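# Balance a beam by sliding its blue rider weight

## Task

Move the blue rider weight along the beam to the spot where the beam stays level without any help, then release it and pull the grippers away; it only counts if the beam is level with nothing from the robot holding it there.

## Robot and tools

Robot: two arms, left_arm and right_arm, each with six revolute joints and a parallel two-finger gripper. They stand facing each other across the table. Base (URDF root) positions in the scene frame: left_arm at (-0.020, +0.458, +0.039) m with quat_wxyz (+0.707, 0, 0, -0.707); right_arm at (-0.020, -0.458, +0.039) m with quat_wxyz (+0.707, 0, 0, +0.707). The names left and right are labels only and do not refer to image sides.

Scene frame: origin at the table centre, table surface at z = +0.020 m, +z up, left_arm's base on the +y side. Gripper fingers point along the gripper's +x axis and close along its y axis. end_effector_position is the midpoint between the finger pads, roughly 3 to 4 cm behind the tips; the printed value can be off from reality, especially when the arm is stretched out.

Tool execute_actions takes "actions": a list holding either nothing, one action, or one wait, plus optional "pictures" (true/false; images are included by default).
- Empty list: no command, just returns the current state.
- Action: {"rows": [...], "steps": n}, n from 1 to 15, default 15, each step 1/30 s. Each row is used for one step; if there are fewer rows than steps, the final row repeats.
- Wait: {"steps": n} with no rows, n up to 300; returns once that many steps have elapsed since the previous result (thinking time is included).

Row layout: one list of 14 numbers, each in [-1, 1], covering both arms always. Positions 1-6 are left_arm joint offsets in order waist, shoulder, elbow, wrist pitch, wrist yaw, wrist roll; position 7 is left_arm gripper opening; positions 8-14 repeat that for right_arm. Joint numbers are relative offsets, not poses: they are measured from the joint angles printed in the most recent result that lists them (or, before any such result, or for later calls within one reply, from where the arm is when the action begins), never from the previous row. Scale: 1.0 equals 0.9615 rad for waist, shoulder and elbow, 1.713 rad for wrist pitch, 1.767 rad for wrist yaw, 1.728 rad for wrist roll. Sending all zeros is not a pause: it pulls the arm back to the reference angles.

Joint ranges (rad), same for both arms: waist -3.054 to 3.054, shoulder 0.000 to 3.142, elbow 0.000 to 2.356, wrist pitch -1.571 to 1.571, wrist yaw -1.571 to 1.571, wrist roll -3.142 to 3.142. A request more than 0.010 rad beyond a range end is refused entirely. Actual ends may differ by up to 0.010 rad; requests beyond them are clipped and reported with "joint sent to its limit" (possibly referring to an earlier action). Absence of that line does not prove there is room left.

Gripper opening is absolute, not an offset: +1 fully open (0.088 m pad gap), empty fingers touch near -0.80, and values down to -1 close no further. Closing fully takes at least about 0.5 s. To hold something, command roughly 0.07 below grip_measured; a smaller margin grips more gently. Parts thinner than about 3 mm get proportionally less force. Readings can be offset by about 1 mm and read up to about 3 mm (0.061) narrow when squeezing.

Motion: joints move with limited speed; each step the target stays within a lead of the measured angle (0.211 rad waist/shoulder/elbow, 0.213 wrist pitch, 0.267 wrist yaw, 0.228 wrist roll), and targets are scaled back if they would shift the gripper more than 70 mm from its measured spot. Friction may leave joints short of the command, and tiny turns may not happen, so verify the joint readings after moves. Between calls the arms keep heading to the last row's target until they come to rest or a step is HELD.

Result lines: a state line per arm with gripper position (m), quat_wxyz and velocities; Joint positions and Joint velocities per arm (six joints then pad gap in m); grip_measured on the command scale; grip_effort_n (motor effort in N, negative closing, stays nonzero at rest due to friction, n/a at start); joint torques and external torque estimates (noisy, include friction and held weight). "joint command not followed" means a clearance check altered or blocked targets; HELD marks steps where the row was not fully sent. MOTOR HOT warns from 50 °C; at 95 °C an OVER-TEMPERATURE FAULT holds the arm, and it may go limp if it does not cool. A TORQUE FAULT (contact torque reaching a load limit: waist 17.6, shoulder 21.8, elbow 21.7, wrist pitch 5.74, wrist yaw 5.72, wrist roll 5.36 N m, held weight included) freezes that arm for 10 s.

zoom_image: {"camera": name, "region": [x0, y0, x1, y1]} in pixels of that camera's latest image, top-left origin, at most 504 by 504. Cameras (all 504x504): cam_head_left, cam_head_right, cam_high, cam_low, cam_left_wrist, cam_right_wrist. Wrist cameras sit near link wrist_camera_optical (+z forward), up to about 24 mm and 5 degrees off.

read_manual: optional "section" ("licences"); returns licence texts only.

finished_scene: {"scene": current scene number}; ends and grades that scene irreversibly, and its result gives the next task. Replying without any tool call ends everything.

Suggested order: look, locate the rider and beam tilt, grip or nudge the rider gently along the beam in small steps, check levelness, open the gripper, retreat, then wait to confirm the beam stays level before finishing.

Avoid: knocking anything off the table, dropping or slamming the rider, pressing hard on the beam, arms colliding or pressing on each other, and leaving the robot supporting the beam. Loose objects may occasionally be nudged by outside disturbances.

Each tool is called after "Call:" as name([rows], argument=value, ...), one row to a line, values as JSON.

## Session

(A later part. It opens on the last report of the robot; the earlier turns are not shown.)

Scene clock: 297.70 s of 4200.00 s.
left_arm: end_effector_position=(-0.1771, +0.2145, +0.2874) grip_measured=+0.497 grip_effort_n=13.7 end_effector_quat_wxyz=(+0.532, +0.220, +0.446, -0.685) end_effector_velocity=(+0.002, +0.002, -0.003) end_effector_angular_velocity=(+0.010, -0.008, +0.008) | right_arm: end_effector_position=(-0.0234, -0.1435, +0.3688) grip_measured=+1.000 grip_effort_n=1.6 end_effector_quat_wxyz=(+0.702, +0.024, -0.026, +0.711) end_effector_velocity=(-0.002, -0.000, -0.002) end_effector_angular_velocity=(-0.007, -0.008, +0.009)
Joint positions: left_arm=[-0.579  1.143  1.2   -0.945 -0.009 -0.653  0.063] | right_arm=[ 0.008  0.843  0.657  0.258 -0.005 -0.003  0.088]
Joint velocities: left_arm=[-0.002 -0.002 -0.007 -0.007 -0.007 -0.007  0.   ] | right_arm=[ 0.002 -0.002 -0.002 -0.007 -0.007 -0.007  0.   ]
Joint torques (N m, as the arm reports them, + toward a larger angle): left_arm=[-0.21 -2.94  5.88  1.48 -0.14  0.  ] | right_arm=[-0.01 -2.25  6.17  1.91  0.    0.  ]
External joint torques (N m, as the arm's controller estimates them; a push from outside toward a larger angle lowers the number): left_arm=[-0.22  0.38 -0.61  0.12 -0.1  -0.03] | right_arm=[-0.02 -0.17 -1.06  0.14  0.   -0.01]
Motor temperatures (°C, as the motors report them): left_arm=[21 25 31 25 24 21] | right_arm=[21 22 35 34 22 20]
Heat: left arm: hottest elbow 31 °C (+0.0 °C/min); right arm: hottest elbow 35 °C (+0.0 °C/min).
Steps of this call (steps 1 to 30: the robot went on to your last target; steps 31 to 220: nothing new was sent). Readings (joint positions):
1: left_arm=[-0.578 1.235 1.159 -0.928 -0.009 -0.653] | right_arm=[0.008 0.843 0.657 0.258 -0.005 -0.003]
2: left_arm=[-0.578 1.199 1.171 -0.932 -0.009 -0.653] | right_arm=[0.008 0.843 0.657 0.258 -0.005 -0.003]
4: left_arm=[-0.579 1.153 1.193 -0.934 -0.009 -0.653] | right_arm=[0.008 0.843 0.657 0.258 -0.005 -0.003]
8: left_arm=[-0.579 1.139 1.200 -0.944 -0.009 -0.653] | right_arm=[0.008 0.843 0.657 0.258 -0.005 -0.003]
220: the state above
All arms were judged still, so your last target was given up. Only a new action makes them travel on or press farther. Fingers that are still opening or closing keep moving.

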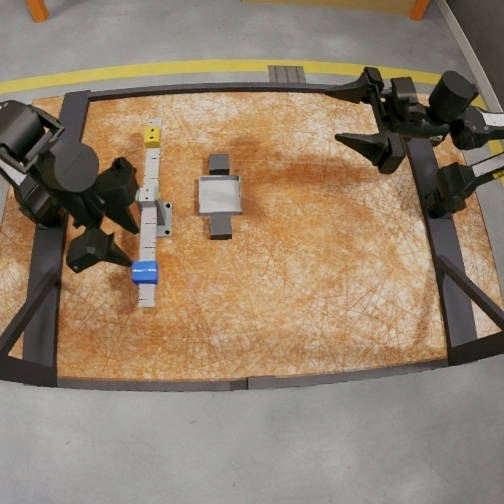

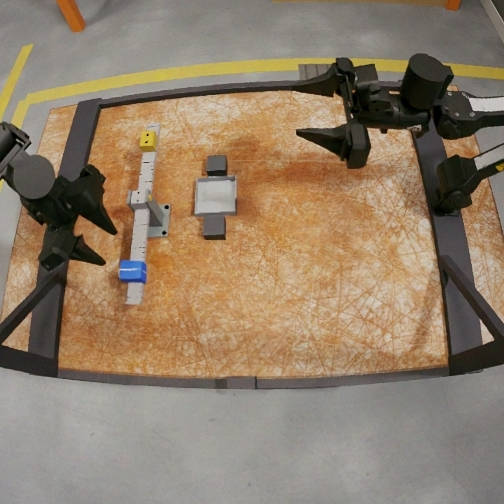

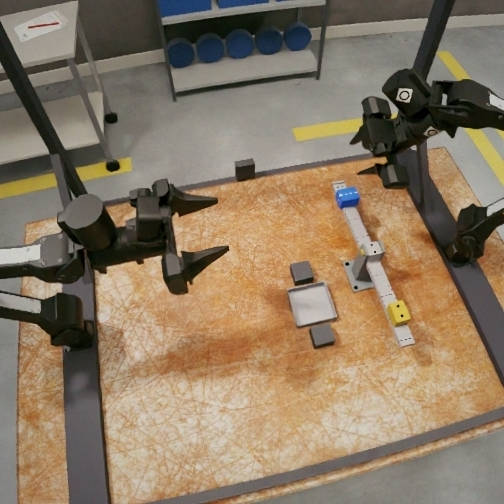

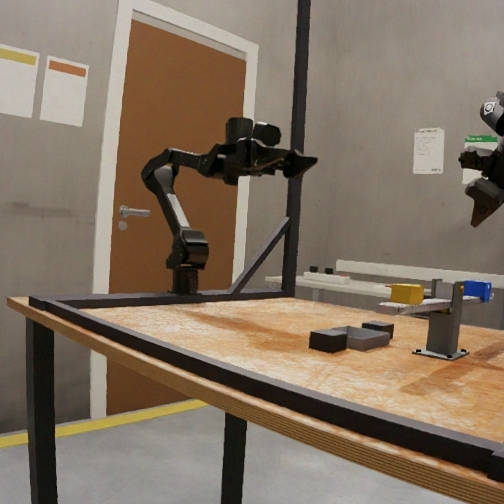

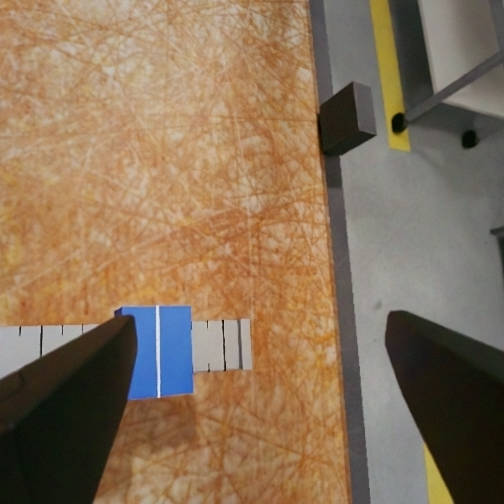

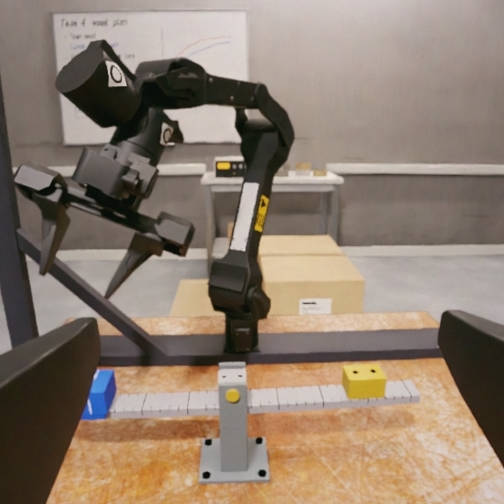

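Call:
execute_actions([
  {"rows":[[0,0.04,0,0,0,0,0.45,0,0,0,0,0,0,1],[0,0.08,0,0,0,0,0.45,0,0,0,0,0,0,1],[0,0.12,0,0,0,0,0.45,0,0,0,0,0,0,1],[0,0.16,0,0,0,0,0.45,0,0,0,0,0,0,1],[0,0.2,-0.02,0.01,0,0,0.45,0,0,0,0,0,0,1],[0,0.21,-0.05,0.02,0,0,0.45,0,0,0,0,0,0,1],[0,0.21,-0.08,0.03,0,0,0.45,0,0,0,0,0,0,1],[0,0.21,-0.11,0.04,0,0,0.45,0,0,0,0,0,0,1],[0,0.21,-0.14,0.045,0,0,0.45,0,0,0,0,0,0,1],[0,0.21,-0.17,0.055,0,0,0.45,0,0,0,0,0,0,1],[0,0.21,-0.2,0.065,0,0,0.45,0,0,0,0,0,0,1],[0,0.21,-0.23,0.075,0,0,0.45,0,0,0,0,0,0,1],[0,0.21,-0.26,0.08,0,0,0.45,0,0,0,0,0,0,1],[0,0.21,-0.285,0.086,0,0,0.45,0,0,0,0,0,0,1]]},
], pictures=false)

Call:
execute_actions([
  {"steps":50},
], pictures=false)

Call:
execute_actions([
  {"rows":[[0.01,0,0,0,0,0,0.4,0,0,0,0,0,0,1],[0.02,0,0,0,0,0,0.4,0,0,0,0,0,0,1],[0.03,0,0,0,0,0,0.4,0,0,0,0,0,0,1],[0.038,0,0,0,0,0,0.4,0,0,0,0,0,0,1],[0.045,0,0,0,0,0,0.4,0,0,0,0,0,0,1],[0.05,0,0,0,0,0,0.4,0,0,0,0,0,0,1],[0.054,0,0,0,0,0,0.4,0,0,0,0,0,0,1]]},
], pictures=false)

Call:
execute_actions([
  {"steps":10},
], pictures=false)

Call:
execute_actions([
  {"rows":[[-0.01,0,0,0,-0.01,0,0.5,0,0,0,0,0,0,1],[-0.02,0,0,0,-0.01,0,0.5,0,0,0,0,0,0,1],[-0.03,0,0,0,-0.01,0,0.5,0,0,0,0,0,0,1],[-0.03,0,0,0,-0.01,0,0.5,0,0,0,0,0,0,1],[-0.03,0,0,0,-0.01,0,0.5,0,0,0,0,0,0,1],[-0.03,0,0.03,-0.01,-0.01,0,0.5,0,0,0,0,0,0,1],[-0.03,0,0.06,-0.02,-0.01,0,0.5,0,0,0,0,0,0,1],[-0.03,0,0.1,-0.03,-0.01,0,0.5,0,0,0,0,0,0,1],[-0.03,0,0.14,-0.04,-0.01,0,0.5,0,0,0,0,0,0,1],[-0.03,0,0.18,-0.055,-0.01,0,0.5,0,0,0,0,0,0,1],[-0.03,0,0.23,-0.07,-0.01,0,0.5,0,0,0,0,0,0,1],[-0.03,0,0.28,-0.09,-0.01,0,0.5,0,0,0,0,0,0,1],[-0.03,-0.1,0.28,-0.09,-0.01,0,0.5,0,0,0,0,0,0,1],[-0.03,-0.2,0.28,-0.09,-0.01,0,0.5,0,0,0,0,0,0,1]]},
], pictures=false)

Call:
execute_actions([
  {"steps":240},
])

Call:
zoom_image(camera="cam_right_wrist", region=[80,340,440,500])

Scene clock: 325.27 s of 4200.00 s.
left_arm: end_effector_position=(-0.1798, +0.2104, +0.1710) grip_measured=+0.453 grip_effort_n=-16.5 end_effector_quat_wxyz=(+0.535, +0.334, +0.482, -0.608) end_effector_velocity=(+0.064, +0.097, -0.194) end_effector_angular_velocity=(+0.413, -0.274, +0.007) | right_arm: end_effector_position=(-0.0234, -0.1435, +0.3688) grip_measured=+1.000 grip_effort_n=1.2 end_effector_quat_wxyz=(+0.702, +0.024, -0.026, +0.711) end_effector_velocity=(+0.001, -0.001, +0.001) end_effector_angular_velocity=(+0.008, -0.022, -0.002)
Joint positions: left_arm=[-0.579  1.337  0.989 -0.824 -0.009 -0.653  0.061] | right_arm=[ 0.008  0.843  0.657  0.258 -0.005 -0.003  0.088]
Joint velocities: left_arm=[-0.002  0.002 -0.603  0.11  -0.007 -0.007 -0.   ] | right_arm=[-0.007 -0.002 -0.002  0.007 -0.007 -0.022  0.   ]
Joint torques (N m, as the arm reports them, + toward a larger angle): left_arm=[-0.11 -3.64  4.84  1.52 -0.06  0.02] | right_arm=[ 0.15 -2.1   6.07  1.91  0.06 -0.01]
External joint torques (N m, as the arm's controller estimates them; a push from outside toward a larger angle lowers the number): left_arm=[-0.11  1.54 -2.3   0.29 -0.01  0.  ] | right_arm=[ 0.17  0.05 -1.25  0.12  0.05 -0.02]
Motor temperatures (°C, as the motors report them): left_arm=[21 25 31 25 24 21] | right_arm=[21 22 35 34 22 20]
Heat: left arm: hottest elbow 31 °C (+0.0 °C/min); right arm: hottest elbow 35 °C (+0.0 °C/min).
Steps of this call (steps 1 to 360: nothing new was sent; then 15.07 s passed at rest; steps 361 to 375: all 15 steps of this action). Readings (joint positions):
361: left_arm=[-0.579 1.146 1.200 -0.945 -0.009 -0.653] | right_arm=[0.008 0.843 0.657 0.258 -0.005 -0.003]
362: left_arm=[-0.579 1.155 1.200 -0.945 -0.009 -0.653] | right_arm=[0.008 0.843 0.657 0.258 -0.005 -0.003]
364: left_arm=[-0.579 1.192 1.202 -0.945 -0.009 -0.653] | right_arm=[0.008 0.843 0.657 0.258 -0.005 -0.003]
368: left_arm=[-0.579 1.306 1.168 -0.909 -0.009 -0.653] | right_arm=[0.008 0.843 0.657 0.258 -0.005 -0.003]
375: the state above

Scene clock: 326.93 s of 4200.00 s.
left_arm: end_effector_position=(-0.1759, +0.2160, +0.1550) grip_measured=+0.453 grip_effort_n=-16.0 end_effector_quat_wxyz=(+0.535, +0.345, +0.484, -0.600) end_effector_velocity=(+0.003, +0.001, -0.001) end_effector_angular_velocity=(+0.004, -0.007, +0.012) | right_arm: end_effector_position=(-0.0234, -0.1435, +0.3688) grip_measured=+1.000 grip_effort_n=1.6 end_effector_quat_wxyz=(+0.702, +0.024, -0.026, +0.711) end_effector_velocity=(-0.002, +0.000, -0.000) end_effector_angular_velocity=(+0.003, -0.008, +0.009)
Joint positions: left_arm=[-0.579  1.341  0.937 -0.798 -0.01  -0.653  0.061] | right_arm=[ 0.008  0.843  0.657  0.258 -0.005 -0.003  0.088]
Joint velocities: left_arm=[ 0.002 -0.002 -0.002 -0.007 -0.007 -0.007 -0.   ] | right_arm=[ 0.002  0.002 -0.002  0.007 -0.007 -0.007  0.   ]
Joint torques (N m, as the arm reports them, + toward a larger angle): left_arm=[ 0.   -3.5   4.54  1.12 -0.03 -0.01] | right_arm=[ 0.05 -2.11  6.09  1.88  0.01  0.01]
External joint torques (N m, as the arm's controller estimates them; a push from outside toward a larger angle lowers the number): left_arm=[-0.01  1.03 -1.7   0.2   0.02 -0.03] | right_arm=[ 0.03 -0.01 -1.17  0.1   0.01  0.  ]
Motor temperatures (°C, as the motors report them): left_arm=[21 25 31 25 24 21] | right_arm=[21 22 35 34 22 20]
Heat: left arm: hottest elbow 31 °C (+0.0 °C/min); right arm: hottest elbow 35 °C (+0.0 °C/min).
Steps of this call (steps 1 to 30: the robot went on to your last target; steps 31 to 50: nothing new was sent). Readings (joint positions):
1: left_arm=[-0.579 1.339 0.971 -0.820 -0.009 -0.653] | right_arm=[0.008 0.843 0.657 0.258 -0.005 -0.003]
2: left_arm=[-0.579 1.340 0.959 -0.811 -0.010 -0.653] | right_arm=[0.008 0.843 0.657 0.258 -0.005 -0.003]
4: left_arm=[-0.579 1.340 0.949 -0.806 -0.010 -0.653] | right_arm=[0.008 0.843 0.657 0.258 -0.005 -0.003]
8: left_arm=[-0.579 1.340 0.940 -0.802 -0.010 -0.653] | right_arm=[0.008 0.843 0.657 0.258 -0.005 -0.003]
50: the state above
All arms were judged still, so your last target was given up. Only a new action makes them travel on or press farther. Fingers that are still opening or closing keep moving.

Scene clock: 327.43 s of 4200.00 s.
left_arm: end_effector_position=(-0.1700, +0.2118, +0.1552) grip_measured=+0.404 grip_effort_n=-20.7 end_effector_quat_wxyz=(+0.539, +0.336, +0.495, -0.593) end_effector_velocity=(+0.001, -0.002, +0.000) end_effector_angular_velocity=(-0.008, +0.000, +0.012) | right_arm: end_effector_position=(-0.0234, -0.1435, +0.3688) grip_measured=+1.000 grip_effort_n=1.6 end_effector_quat_wxyz=(+0.702, +0.024, -0.026, +0.711) end_effector_velocity=(-0.000, -0.001, +0.000) end_effector_angular_velocity=(-0.002, -0.008, +0.004)
Joint positions: left_arm=[-0.544  1.341  0.937 -0.796  0.008 -0.653  0.059] | right_arm=[ 0.008  0.843  0.657  0.258 -0.005 -0.003  0.088]
Joint velocities: left_arm=[ 0.002 -0.002 -0.002  0.007 -0.007 -0.007 -0.   ] | right_arm=[-0.002 -0.002  0.002 -0.007 -0.007 -0.007  0.   ]
Joint torques (N m, as the arm reports them, + toward a larger angle): left_arm=[ 1.31 -4.04  5.65  0.93 -0.7   0.  ] | right_arm=[ 0.05 -2.21  6.23  1.88  0.    0.04]
External joint torques (N m, as the arm's controller estimates them; a push from outside toward a larger angle lowers the number): left_arm=[ 1.28  0.51 -0.6   0.01 -0.65 -0.01] | right_arm=[ 0.04 -0.08 -1.06  0.1   0.01  0.03]
Motor temperatures (°C, as the motors report them): left_arm=[21 25 31 25 24 21] | right_arm=[21 22 35 34 22 20]
Heat: left arm: hottest elbow 31 °C (+0.0 °C/min); right arm: hottest elbow 35 °C (+0.0 °C/min).
Steps of this call (steps 1 to 15: all 15 steps of this action). Readings (joint positions):
1: left_arm=[-0.578 1.341 0.937 -0.798 -0.010 -0.653] | right_arm=[0.008 0.843 0.657 0.258 -0.005 -0.003]
2: left_arm=[-0.576 1.341 0.937 -0.798 -0.010 -0.653] | right_arm=[0.008 0.843 0.657 0.258 -0.005 -0.003]
4: left_arm=[-0.565 1.341 0.937 -0.798 -0.010 -0.653] | right_arm=[0.008 0.843 0.657 0.258 -0.005 -0.003]
8: left_arm=[-0.551 1.341 0.937 -0.796 0.006 -0.653] | right_arm=[0.008 0.843 0.657 0.258 -0.005 -0.003]
15: the state above

Scene clock: 327.77 s of 4200.00 s.
left_arm: end_effector_position=(-0.1700, +0.2118, +0.1552) grip_measured=+0.403 grip_effort_n=-20.7 end_effector_quat_wxyz=(+0.539, +0.336, +0.495, -0.593) end_effector_velocity=(+0.006, +0.004, -0.004) end_effector_angular_velocity=(+0.007, -0.041, +0.013) | right_arm: end_effector_position=(-0.0234, -0.1435, +0.3688) grip_measured=+1.000 grip_effort_n=1.6 end_effector_quat_wxyz=(+0.702, +0.024, -0.026, +0.711) end_effector_velocity=(+0.000, +0.001, -0.003) end_effector_angular_velocity=(-0.012, +0.008, -0.004)
Joint positions: left_arm=[-0.544  1.341  0.937 -0.796  0.008 -0.653  0.059] | right_arm=[ 0.008  0.843  0.657  0.258 -0.005 -0.003  0.088]
Joint velocities: left_arm=[-0.007 -0.002 -0.007 -0.022 -0.037 -0.007 -0.   ] | right_arm=[ 0.002  0.002 -0.002 -0.007  0.007  0.007  0.   ]
Joint torques (N m, as the arm reports them, + toward a larger angle): left_arm=[ 1.31 -4.06  5.63  0.91 -0.71  0.01] | right_arm=[ 0.12 -2.2   6.15  1.97  0.04 -0.01]
External joint torques (N m, as the arm's controller estimates them; a push from outside toward a larger angle lowers the number): left_arm=[ 1.33  0.46 -0.55  0.02 -0.67 -0.01] | right_arm=[ 0.12 -0.14 -1.04  0.21  0.04 -0.02]
Motor temperatures (°C, as the motors report them): left_arm=[21 25 31 25 24 21] | right_arm=[21 22 35 34 22 20]
Heat: left arm: hottest elbow 31 °C (+0.0 °C/min); right arm: hottest elbow 35 °C (+0.0 °C/min).
Steps of this call (steps 1 to 10: the robot went on to your last target). Readings (joint positions):
1: left_arm=[-0.544 1.341 0.937 -0.796 0.008 -0.653] | right_arm=[0.008 0.843 0.657 0.258 -0.005 -0.003]
2: left_arm=[-0.544 1.341 0.937 -0.796 0.008 -0.653] | right_arm=[0.008 0.843 0.657 0.258 -0.005 -0.003]
4: left_arm=[-0.544 1.341 0.937 -0.796 0.008 -0.653] | right_arm=[0.008 0.843 0.657 0.258 -0.005 -0.003]
8: left_arm=[-0.544 1.341 0.937 -0.796 0.008 -0.653] | right_arm=[0.008 0.843 0.657 0.258 -0.005 -0.003]
10: the state above

Scene clock: 328.27 s of 4200.00 s.
left_arm: end_effector_position=(-0.1831, +0.2008, +0.2364) grip_measured=+0.497 grip_effort_n=14.2 end_effector_quat_wxyz=(+0.537, +0.280, +0.468, -0.643) end_effector_velocity=(+0.071, +0.110, +0.425) end_effector_angular_velocity=(-0.924, +0.581, -0.005) | right_arm: end_effector_position=(-0.0234, -0.1435, +0.3688) grip_measured=+1.000 grip_effort_n=1.6 end_effector_quat_wxyz=(+0.702, +0.024, -0.026, +0.711) end_effector_velocity=(-0.000, -0.000, -0.002) end_effector_angular_velocity=(-0.007, -0.008, +0.004)
Joint positions: left_arm=[-0.57   1.276  1.153 -0.918 -0.008 -0.653  0.063] | right_arm=[ 0.008  0.843  0.657  0.258 -0.005 -0.003  0.088]
Joint velocities: left_arm=[-0.002 -1.15   0.418 -0.476 -0.007  0.007  0.   ] | right_arm=[-0.002 -0.002 -0.002 -0.007 -0.007 -0.007  0.   ]
Joint torques (N m, as the arm reports them, + toward a larger angle): left_arm=[-0.17 -6.33  7.41  0.94 -0.14  0.01] | right_arm=[ 0.08 -2.03  6.02  1.92  0.    0.01]
External joint torques (N m, as the arm's controller estimates them; a push from outside toward a larger angle lowers the number): left_arm=[-0.18 -1.53  1.27 -0.03 -0.09  0.  ] | right_arm=[ 0.09  0.07 -1.2   0.16  0.    0.  ]
Motor temperatures (°C, as the motors report them): left_arm=[21 25 31 25 24 21] | right_arm=[21 22 35 34 22 20]
Heat: left arm: hottest elbow 31 °C (+0.0 °C/min); right arm: hottest elbow 35 °C (+0.0 °C/min).
Steps of this call (steps 1 to 15: all 15 steps of this action). Readings (joint positions):
1: left_arm=[-0.545 1.341 0.937 -0.796 0.006 -0.653] | right_arm=[0.008 0.843 0.657 0.258 -0.005 -0.003]
2: left_arm=[-0.547 1.341 0.937 -0.796 -0.000 -0.653] | right_arm=[0.008 0.843 0.657 0.258 -0.005 -0.003]
4: left_arm=[-0.556 1.341 0.937 -0.796 -0.008 -0.653] | right_arm=[0.008 0.843 0.657 0.258 -0.005 -0.003]
8: left_arm=[-0.568 1.341 0.956 -0.819 -0.008 -0.653] | right_arm=[0.008 0.843 0.657 0.258 -0.005 -0.003]
15: the state above

Scene clock: 336.27 s of 4200.00 s.
left_arm: end_effector_position=(-0.1757, +0.2127, +0.2883) grip_measured=+0.497 grip_effort_n=14.2 end_effector_quat_wxyz=(+0.534, +0.218, +0.447, -0.683) end_effector_velocity=(+0.003, +0.004, -0.005) end_effector_angular_velocity=(+0.017, -0.023, -0.004) | right_arm: end_effector_position=(-0.0234, -0.1435, +0.3688) grip_measured=+1.000 grip_effort_n=1.6 end_effector_quat_wxyz=(+0.702, +0.024, -0.026, +0.711) end_effector_velocity=(-0.000, -0.000, -0.004) end_effector_angular_velocity=(-0.012, -0.023, +0.003)
Joint positions: left_arm=[-0.57   1.148  1.207 -0.948 -0.008 -0.653  0.063] | right_arm=[ 0.008  0.843  0.657  0.258 -0.005 -0.003  0.088]
Joint velocities: left_arm=[-0.002 -0.002 -0.007 -0.022 -0.007  0.007 -0.   ] | right_arm=[-0.002 -0.002 -0.007 -0.007 -0.007 -0.022  0.   ]
Joint torques (N m, as the arm reports them, + toward a larger angle): left_arm=[-0.22 -2.97  6.03  1.46 -0.14  0.01] | right_arm=[ 0.25 -2.1   6.14  1.92  0.01  0.  ]
External joint torques (N m, as the arm's controller estimates them; a push from outside toward a larger angle lowers the number): left_arm=[-0.21  0.45 -0.47  0.11 -0.11 -0.01] | right_arm=[ 0.25  0.   -1.07  0.15  0.01 -0.01]
Motor temperatures (°C, as the motors report them): left_arm=[21 25 31 25 24 21] | right_arm=[21 22 35 34 22 20]
Heat: left arm: hottest elbow 31 °C (+0.0 °C/min); right arm: hottest elbow 35 °C (+0.0 °C/min).
Steps of this call (steps 1 to 30: the robot went on to your last target; steps 31 to 240: nothing new was sent). Readings (joint positions):
1: left_arm=[-0.570 1.238 1.166 -0.931 -0.008 -0.653] | right_arm=[0.008 0.843 0.657 0.258 -0.005 -0.003]
2: left_arm=[-0.570 1.203 1.178 -0.935 -0.008 -0.653] | right_arm=[0.008 0.843 0.657 0.258 -0.005 -0.003]
4: left_arm=[-0.570 1.156 1.200 -0.937 -0.008 -0.653] | right_arm=[0.008 0.843 0.657 0.258 -0.005 -0.003]
8: left_arm=[-0.570 1.143 1.207 -0.947 -0.008 -0.653] | right_arm=[0.008 0.843 0.657 0.258 -0.005 -0.003]
240: the state above
All arms were judged still, so your last target was given up. Only a new action makes them travel on or press farther. Fingers that are still opening or closing keep moving.

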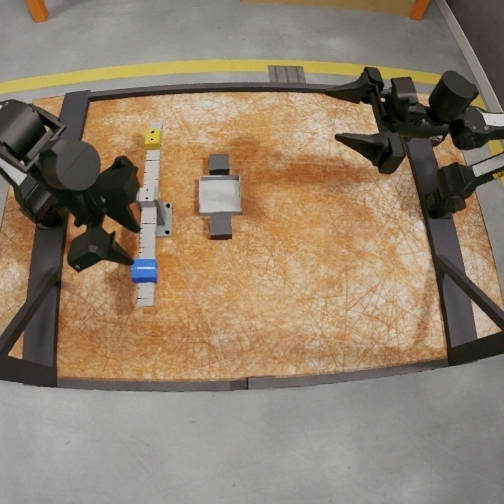

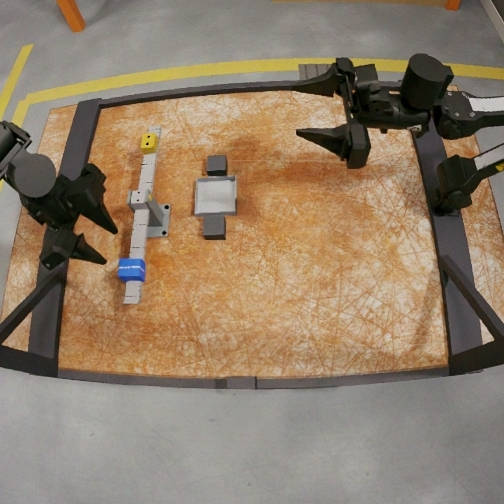

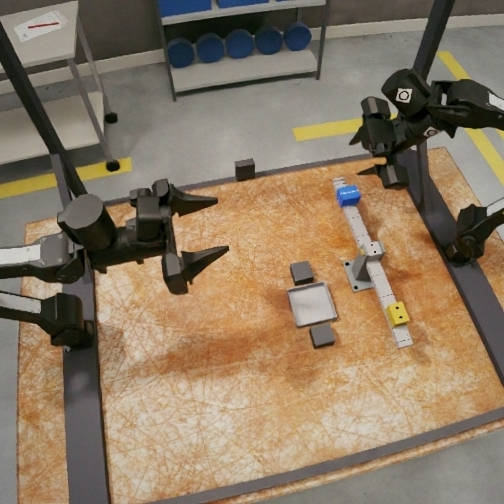

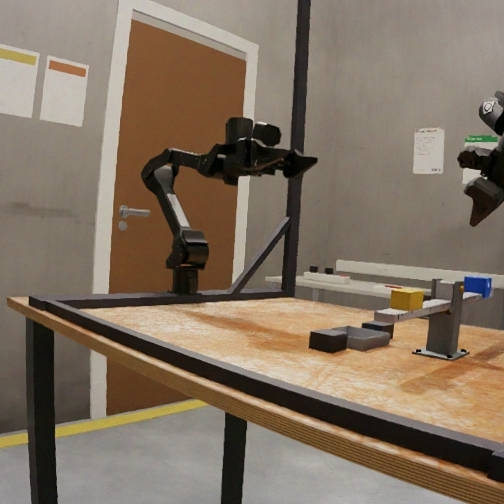

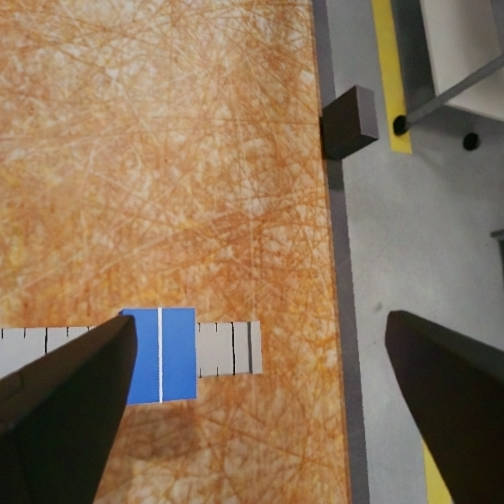

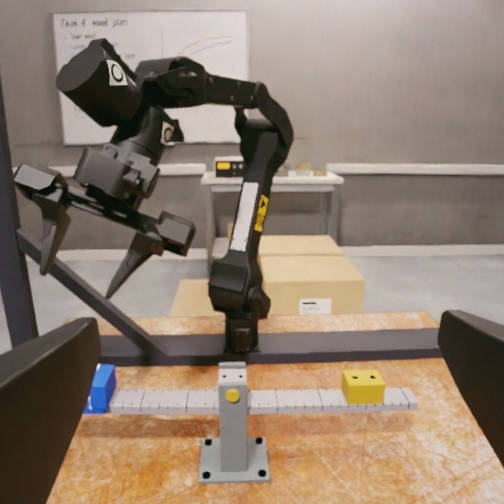

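Region (80, 340, 440, 500) of cam_right_wrist's 504x504 image, scaled by 1.400, with more detail than that image has.

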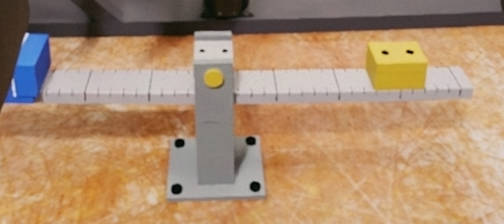

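Call:
execute_actions([
  {"steps":100},
])

Call:
zoom_image(camera="cam_right_wrist", region=[80,340,440,500])

Scene clock: 341.23 s of 4200.00 s.
left_arm: end_effector_position=(-0.1757, +0.2127, +0.2883) grip_measured=+0.497 grip_effort_n=13.7 end_effector_quat_wxyz=(+0.534, +0.218, +0.447, -0.683) end_effector_velocity=(+0.003, +0.001, -0.001) end_effector_angular_velocity=(+0.001, -0.013, +0.001) | right_arm: end_effector_position=(-0.0234, -0.1435, +0.3688) grip_measured=+1.000 grip_effort_n=1.2 end_effector_quat_wxyz=(+0.702, +0.024, -0.026, +0.711) end_effector_velocity=(-0.000, -0.000, -0.002) end_effector_angular_velocity=(-0.007, -0.023, +0.003)
Joint positions: left_arm=[-0.57   1.148  1.207 -0.948 -0.008 -0.653  0.063] | right_arm=[ 0.008  0.843  0.657  0.258 -0.005 -0.003  0.088]
Joint velocities: left_arm=[ 0.002 -0.002 -0.002 -0.007 -0.007  0.007  0.   ] | right_arm=[-0.002 -0.002 -0.002 -0.007 -0.007 -0.022  0.   ]
Joint torques (N m, as the arm reports them, + toward a larger angle): left_arm=[-0.24 -2.96  5.86  1.47 -0.15  0.02] | right_arm=[ 0.19 -2.14  6.17  1.94 -0.02  0.01]
External joint torques (N m, as the arm's controller estimates them; a push from outside toward a larger angle lowers the number): left_arm=[-0.26  0.44 -0.65  0.1  -0.11 -0.01] | right_arm=[ 0.19 -0.03 -1.07  0.16 -0.02  0.  ]
Motor temperatures (°C, as the motors report them): left_arm=[21 25 31 26 24 21] | right_arm=[21 22 35 34 22 20]
Heat: left arm: hottest elbow 31 °C (-1.0 °C/min); right arm: hottest elbow 35 °C (+0.0 °C/min).
Steps of this call (steps 1 to 149: nothing new was sent). Readings (joint positions):
1: left_arm=[-0.570 1.148 1.207 -0.948 -0.008 -0.653] | right_arm=[0.008 0.843 0.657 0.258 -0.005 -0.003]
2: left_arm=[-0.570 1.148 1.207 -0.948 -0.008 -0.653] | right_arm=[0.008 0.843 0.657 0.258 -0.005 -0.003]
4: left_arm=[-0.570 1.148 1.207 -0.948 -0.008 -0.653] | right_arm=[0.008 0.843 0.657 0.258 -0.005 -0.003]
8: left_arm=[-0.570 1.148 1.207 -0.948 -0.008 -0.653] | right_arm=[0.008 0.843 0.657 0.258 -0.005 -0.003]
149: the state above

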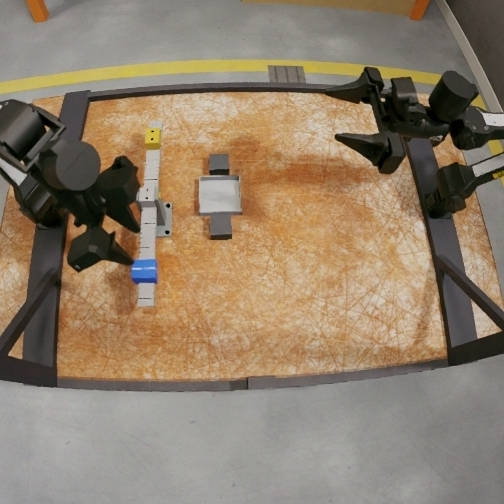

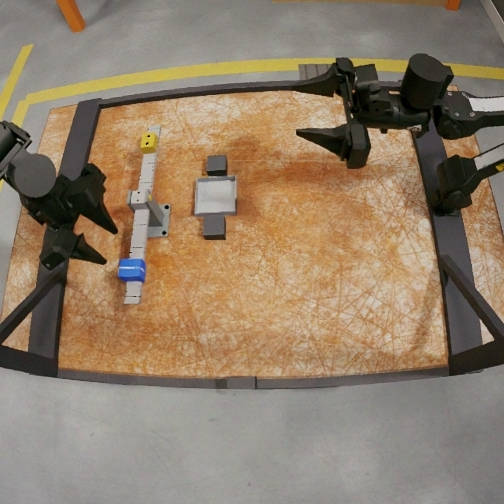

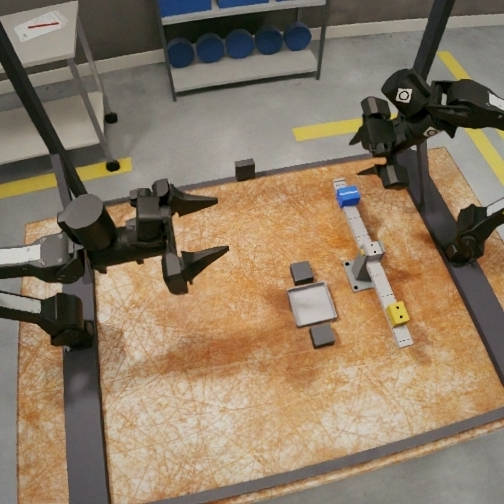

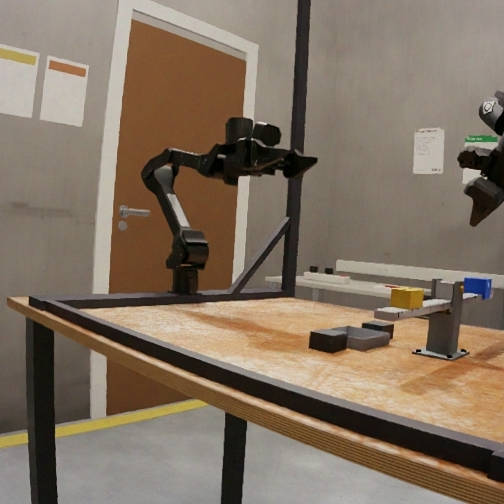

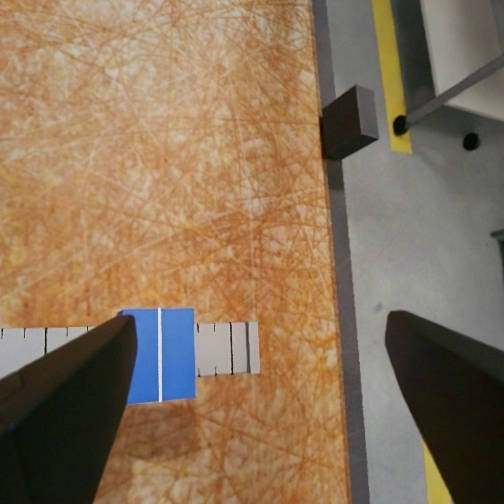

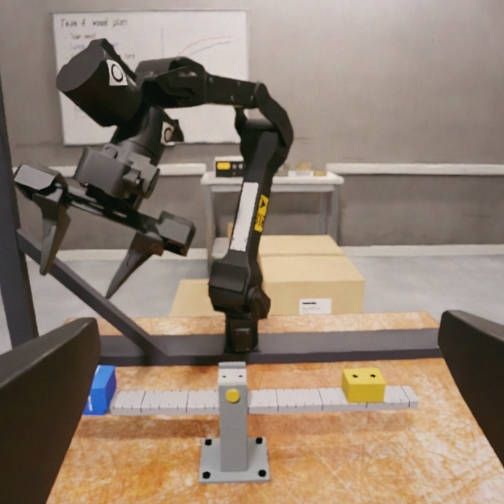

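Region (80, 340, 440, 500) of cam_right_wrist's 504x504 image, scaled by 1.400, with more detail than that image has.

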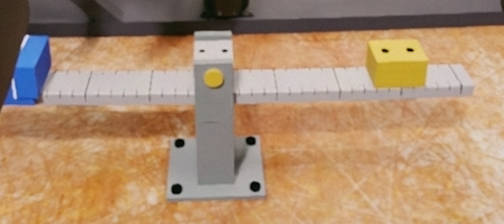

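It was still swinging; now settling near level.

Call:
execute_actions([
  {"steps":240},
])

Call:
zoom_image(camera="cam_right_wrist", region=[80,340,440,500])

Scene clock: 349.23 s of 4200.00 s.
left_arm: end_effector_position=(-0.1757, +0.2127, +0.2883) grip_measured=+0.497 grip_effort_n=14.2 end_effector_quat_wxyz=(+0.534, +0.218, +0.447, -0.683) end_effector_velocity=(-0.003, +0.001, +0.001) end_effector_angular_velocity=(-0.001, +0.013, -0.006) | right_arm: end_effector_position=(-0.0234, -0.1435, +0.3688) grip_measured=+1.000 grip_effort_n=1.6 end_effector_quat_wxyz=(+0.702, +0.024, -0.026, +0.711) end_effector_velocity=(-0.000, -0.002, +0.003) end_effector_angular_velocity=(+0.012, +0.007, +0.005)
Joint positions: left_arm=[-0.57   1.148  1.207 -0.948 -0.008 -0.653  0.063] | right_arm=[ 0.008  0.843  0.657  0.258 -0.005 -0.003  0.088]
Joint velocities: left_arm=[-0.007 -0.002 -0.002  0.007  0.007 -0.007 -0.   ] | right_arm=[-0.002 -0.007 -0.002  0.007 -0.007  0.007  0.   ]
Joint torques (N m, as the arm reports them, + toward a larger angle): left_arm=[-0.24 -2.97  5.87  1.49 -0.13  0.02] | right_arm=[ 0.07 -2.06  6.11  1.89 -0.02  0.  ]
External joint torques (N m, as the arm's controller estimates them; a push from outside toward a larger angle lowers the number): left_arm=[-0.21  0.36 -0.58  0.14 -0.09 -0.01] | right_arm=[ 0.06  0.14 -1.21  0.09 -0.02 -0.01]
Motor temperatures (°C, as the motors report them): left_arm=[21 25 30 26 24 21] | right_arm=[21 22 35 34 22 20]
Heat: left arm: hottest elbow 30 °C (-1.0 °C/min); right arm: hottest elbow 35 °C (+0.0 °C/min).
Steps of this call (steps 1 to 240: nothing new was sent). Readings (joint positions):
1: left_arm=[-0.570 1.148 1.207 -0.948 -0.008 -0.653] | right_arm=[0.008 0.843 0.657 0.258 -0.005 -0.003]
2: left_arm=[-0.570 1.148 1.207 -0.948 -0.008 -0.653] | right_arm=[0.008 0.843 0.657 0.258 -0.005 -0.003]
4: left_arm=[-0.570 1.148 1.207 -0.948 -0.008 -0.653] | right_arm=[0.008 0.843 0.657 0.258 -0.005 -0.003]
8: left_arm=[-0.570 1.148 1.207 -0.948 -0.008 -0.653] | right_arm=[0.008 0.843 0.657 0.258 -0.005 -0.003]
240: the state above

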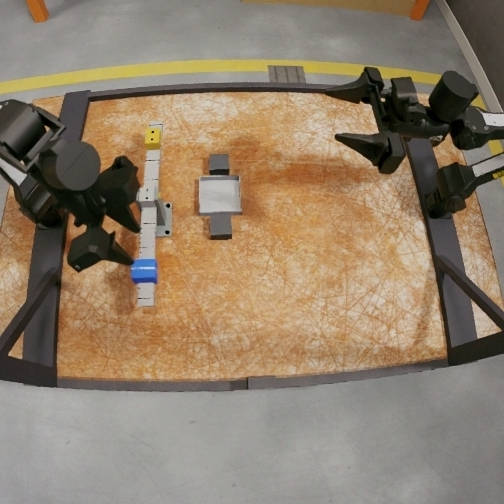

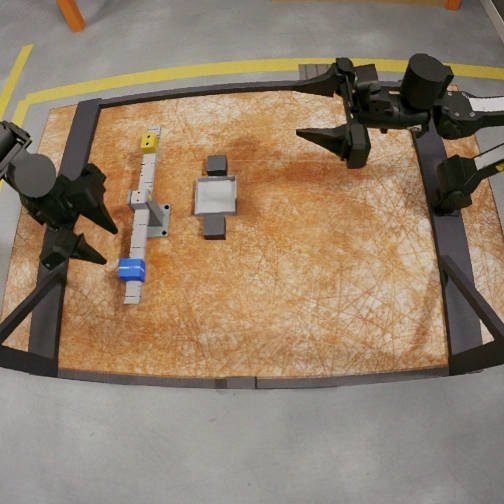

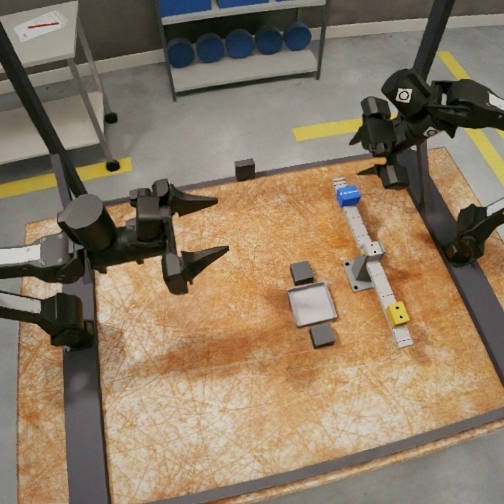

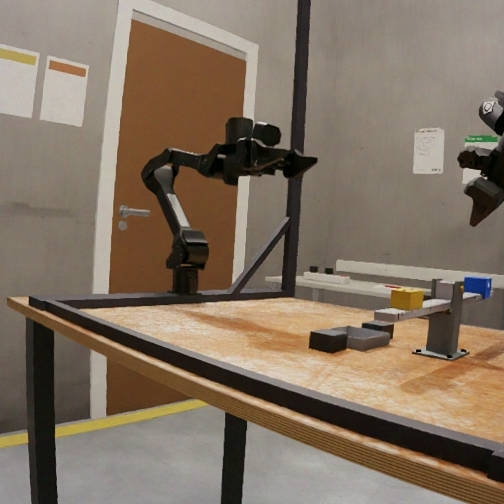

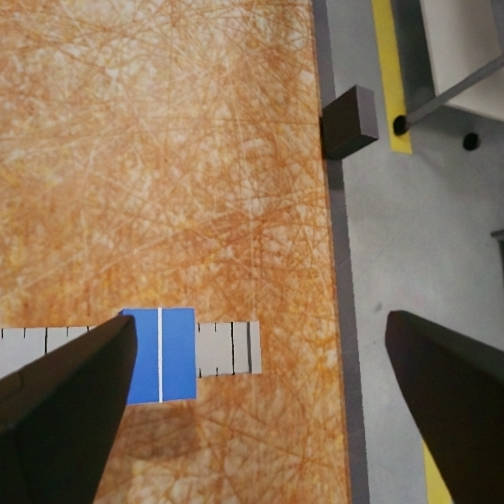

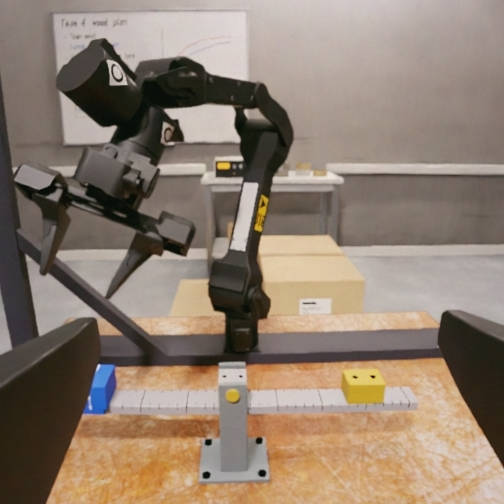

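Region (80, 340, 440, 500) of cam_right_wrist's 504x504 image, scaled by 1.400, with more detail than that image has.

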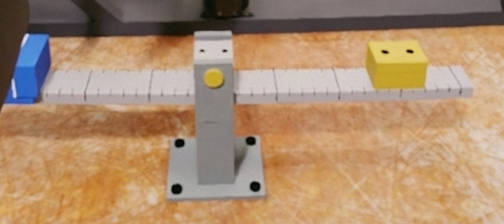

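Call:
finished_scene(scene=2)

The scene is finished: the task was done.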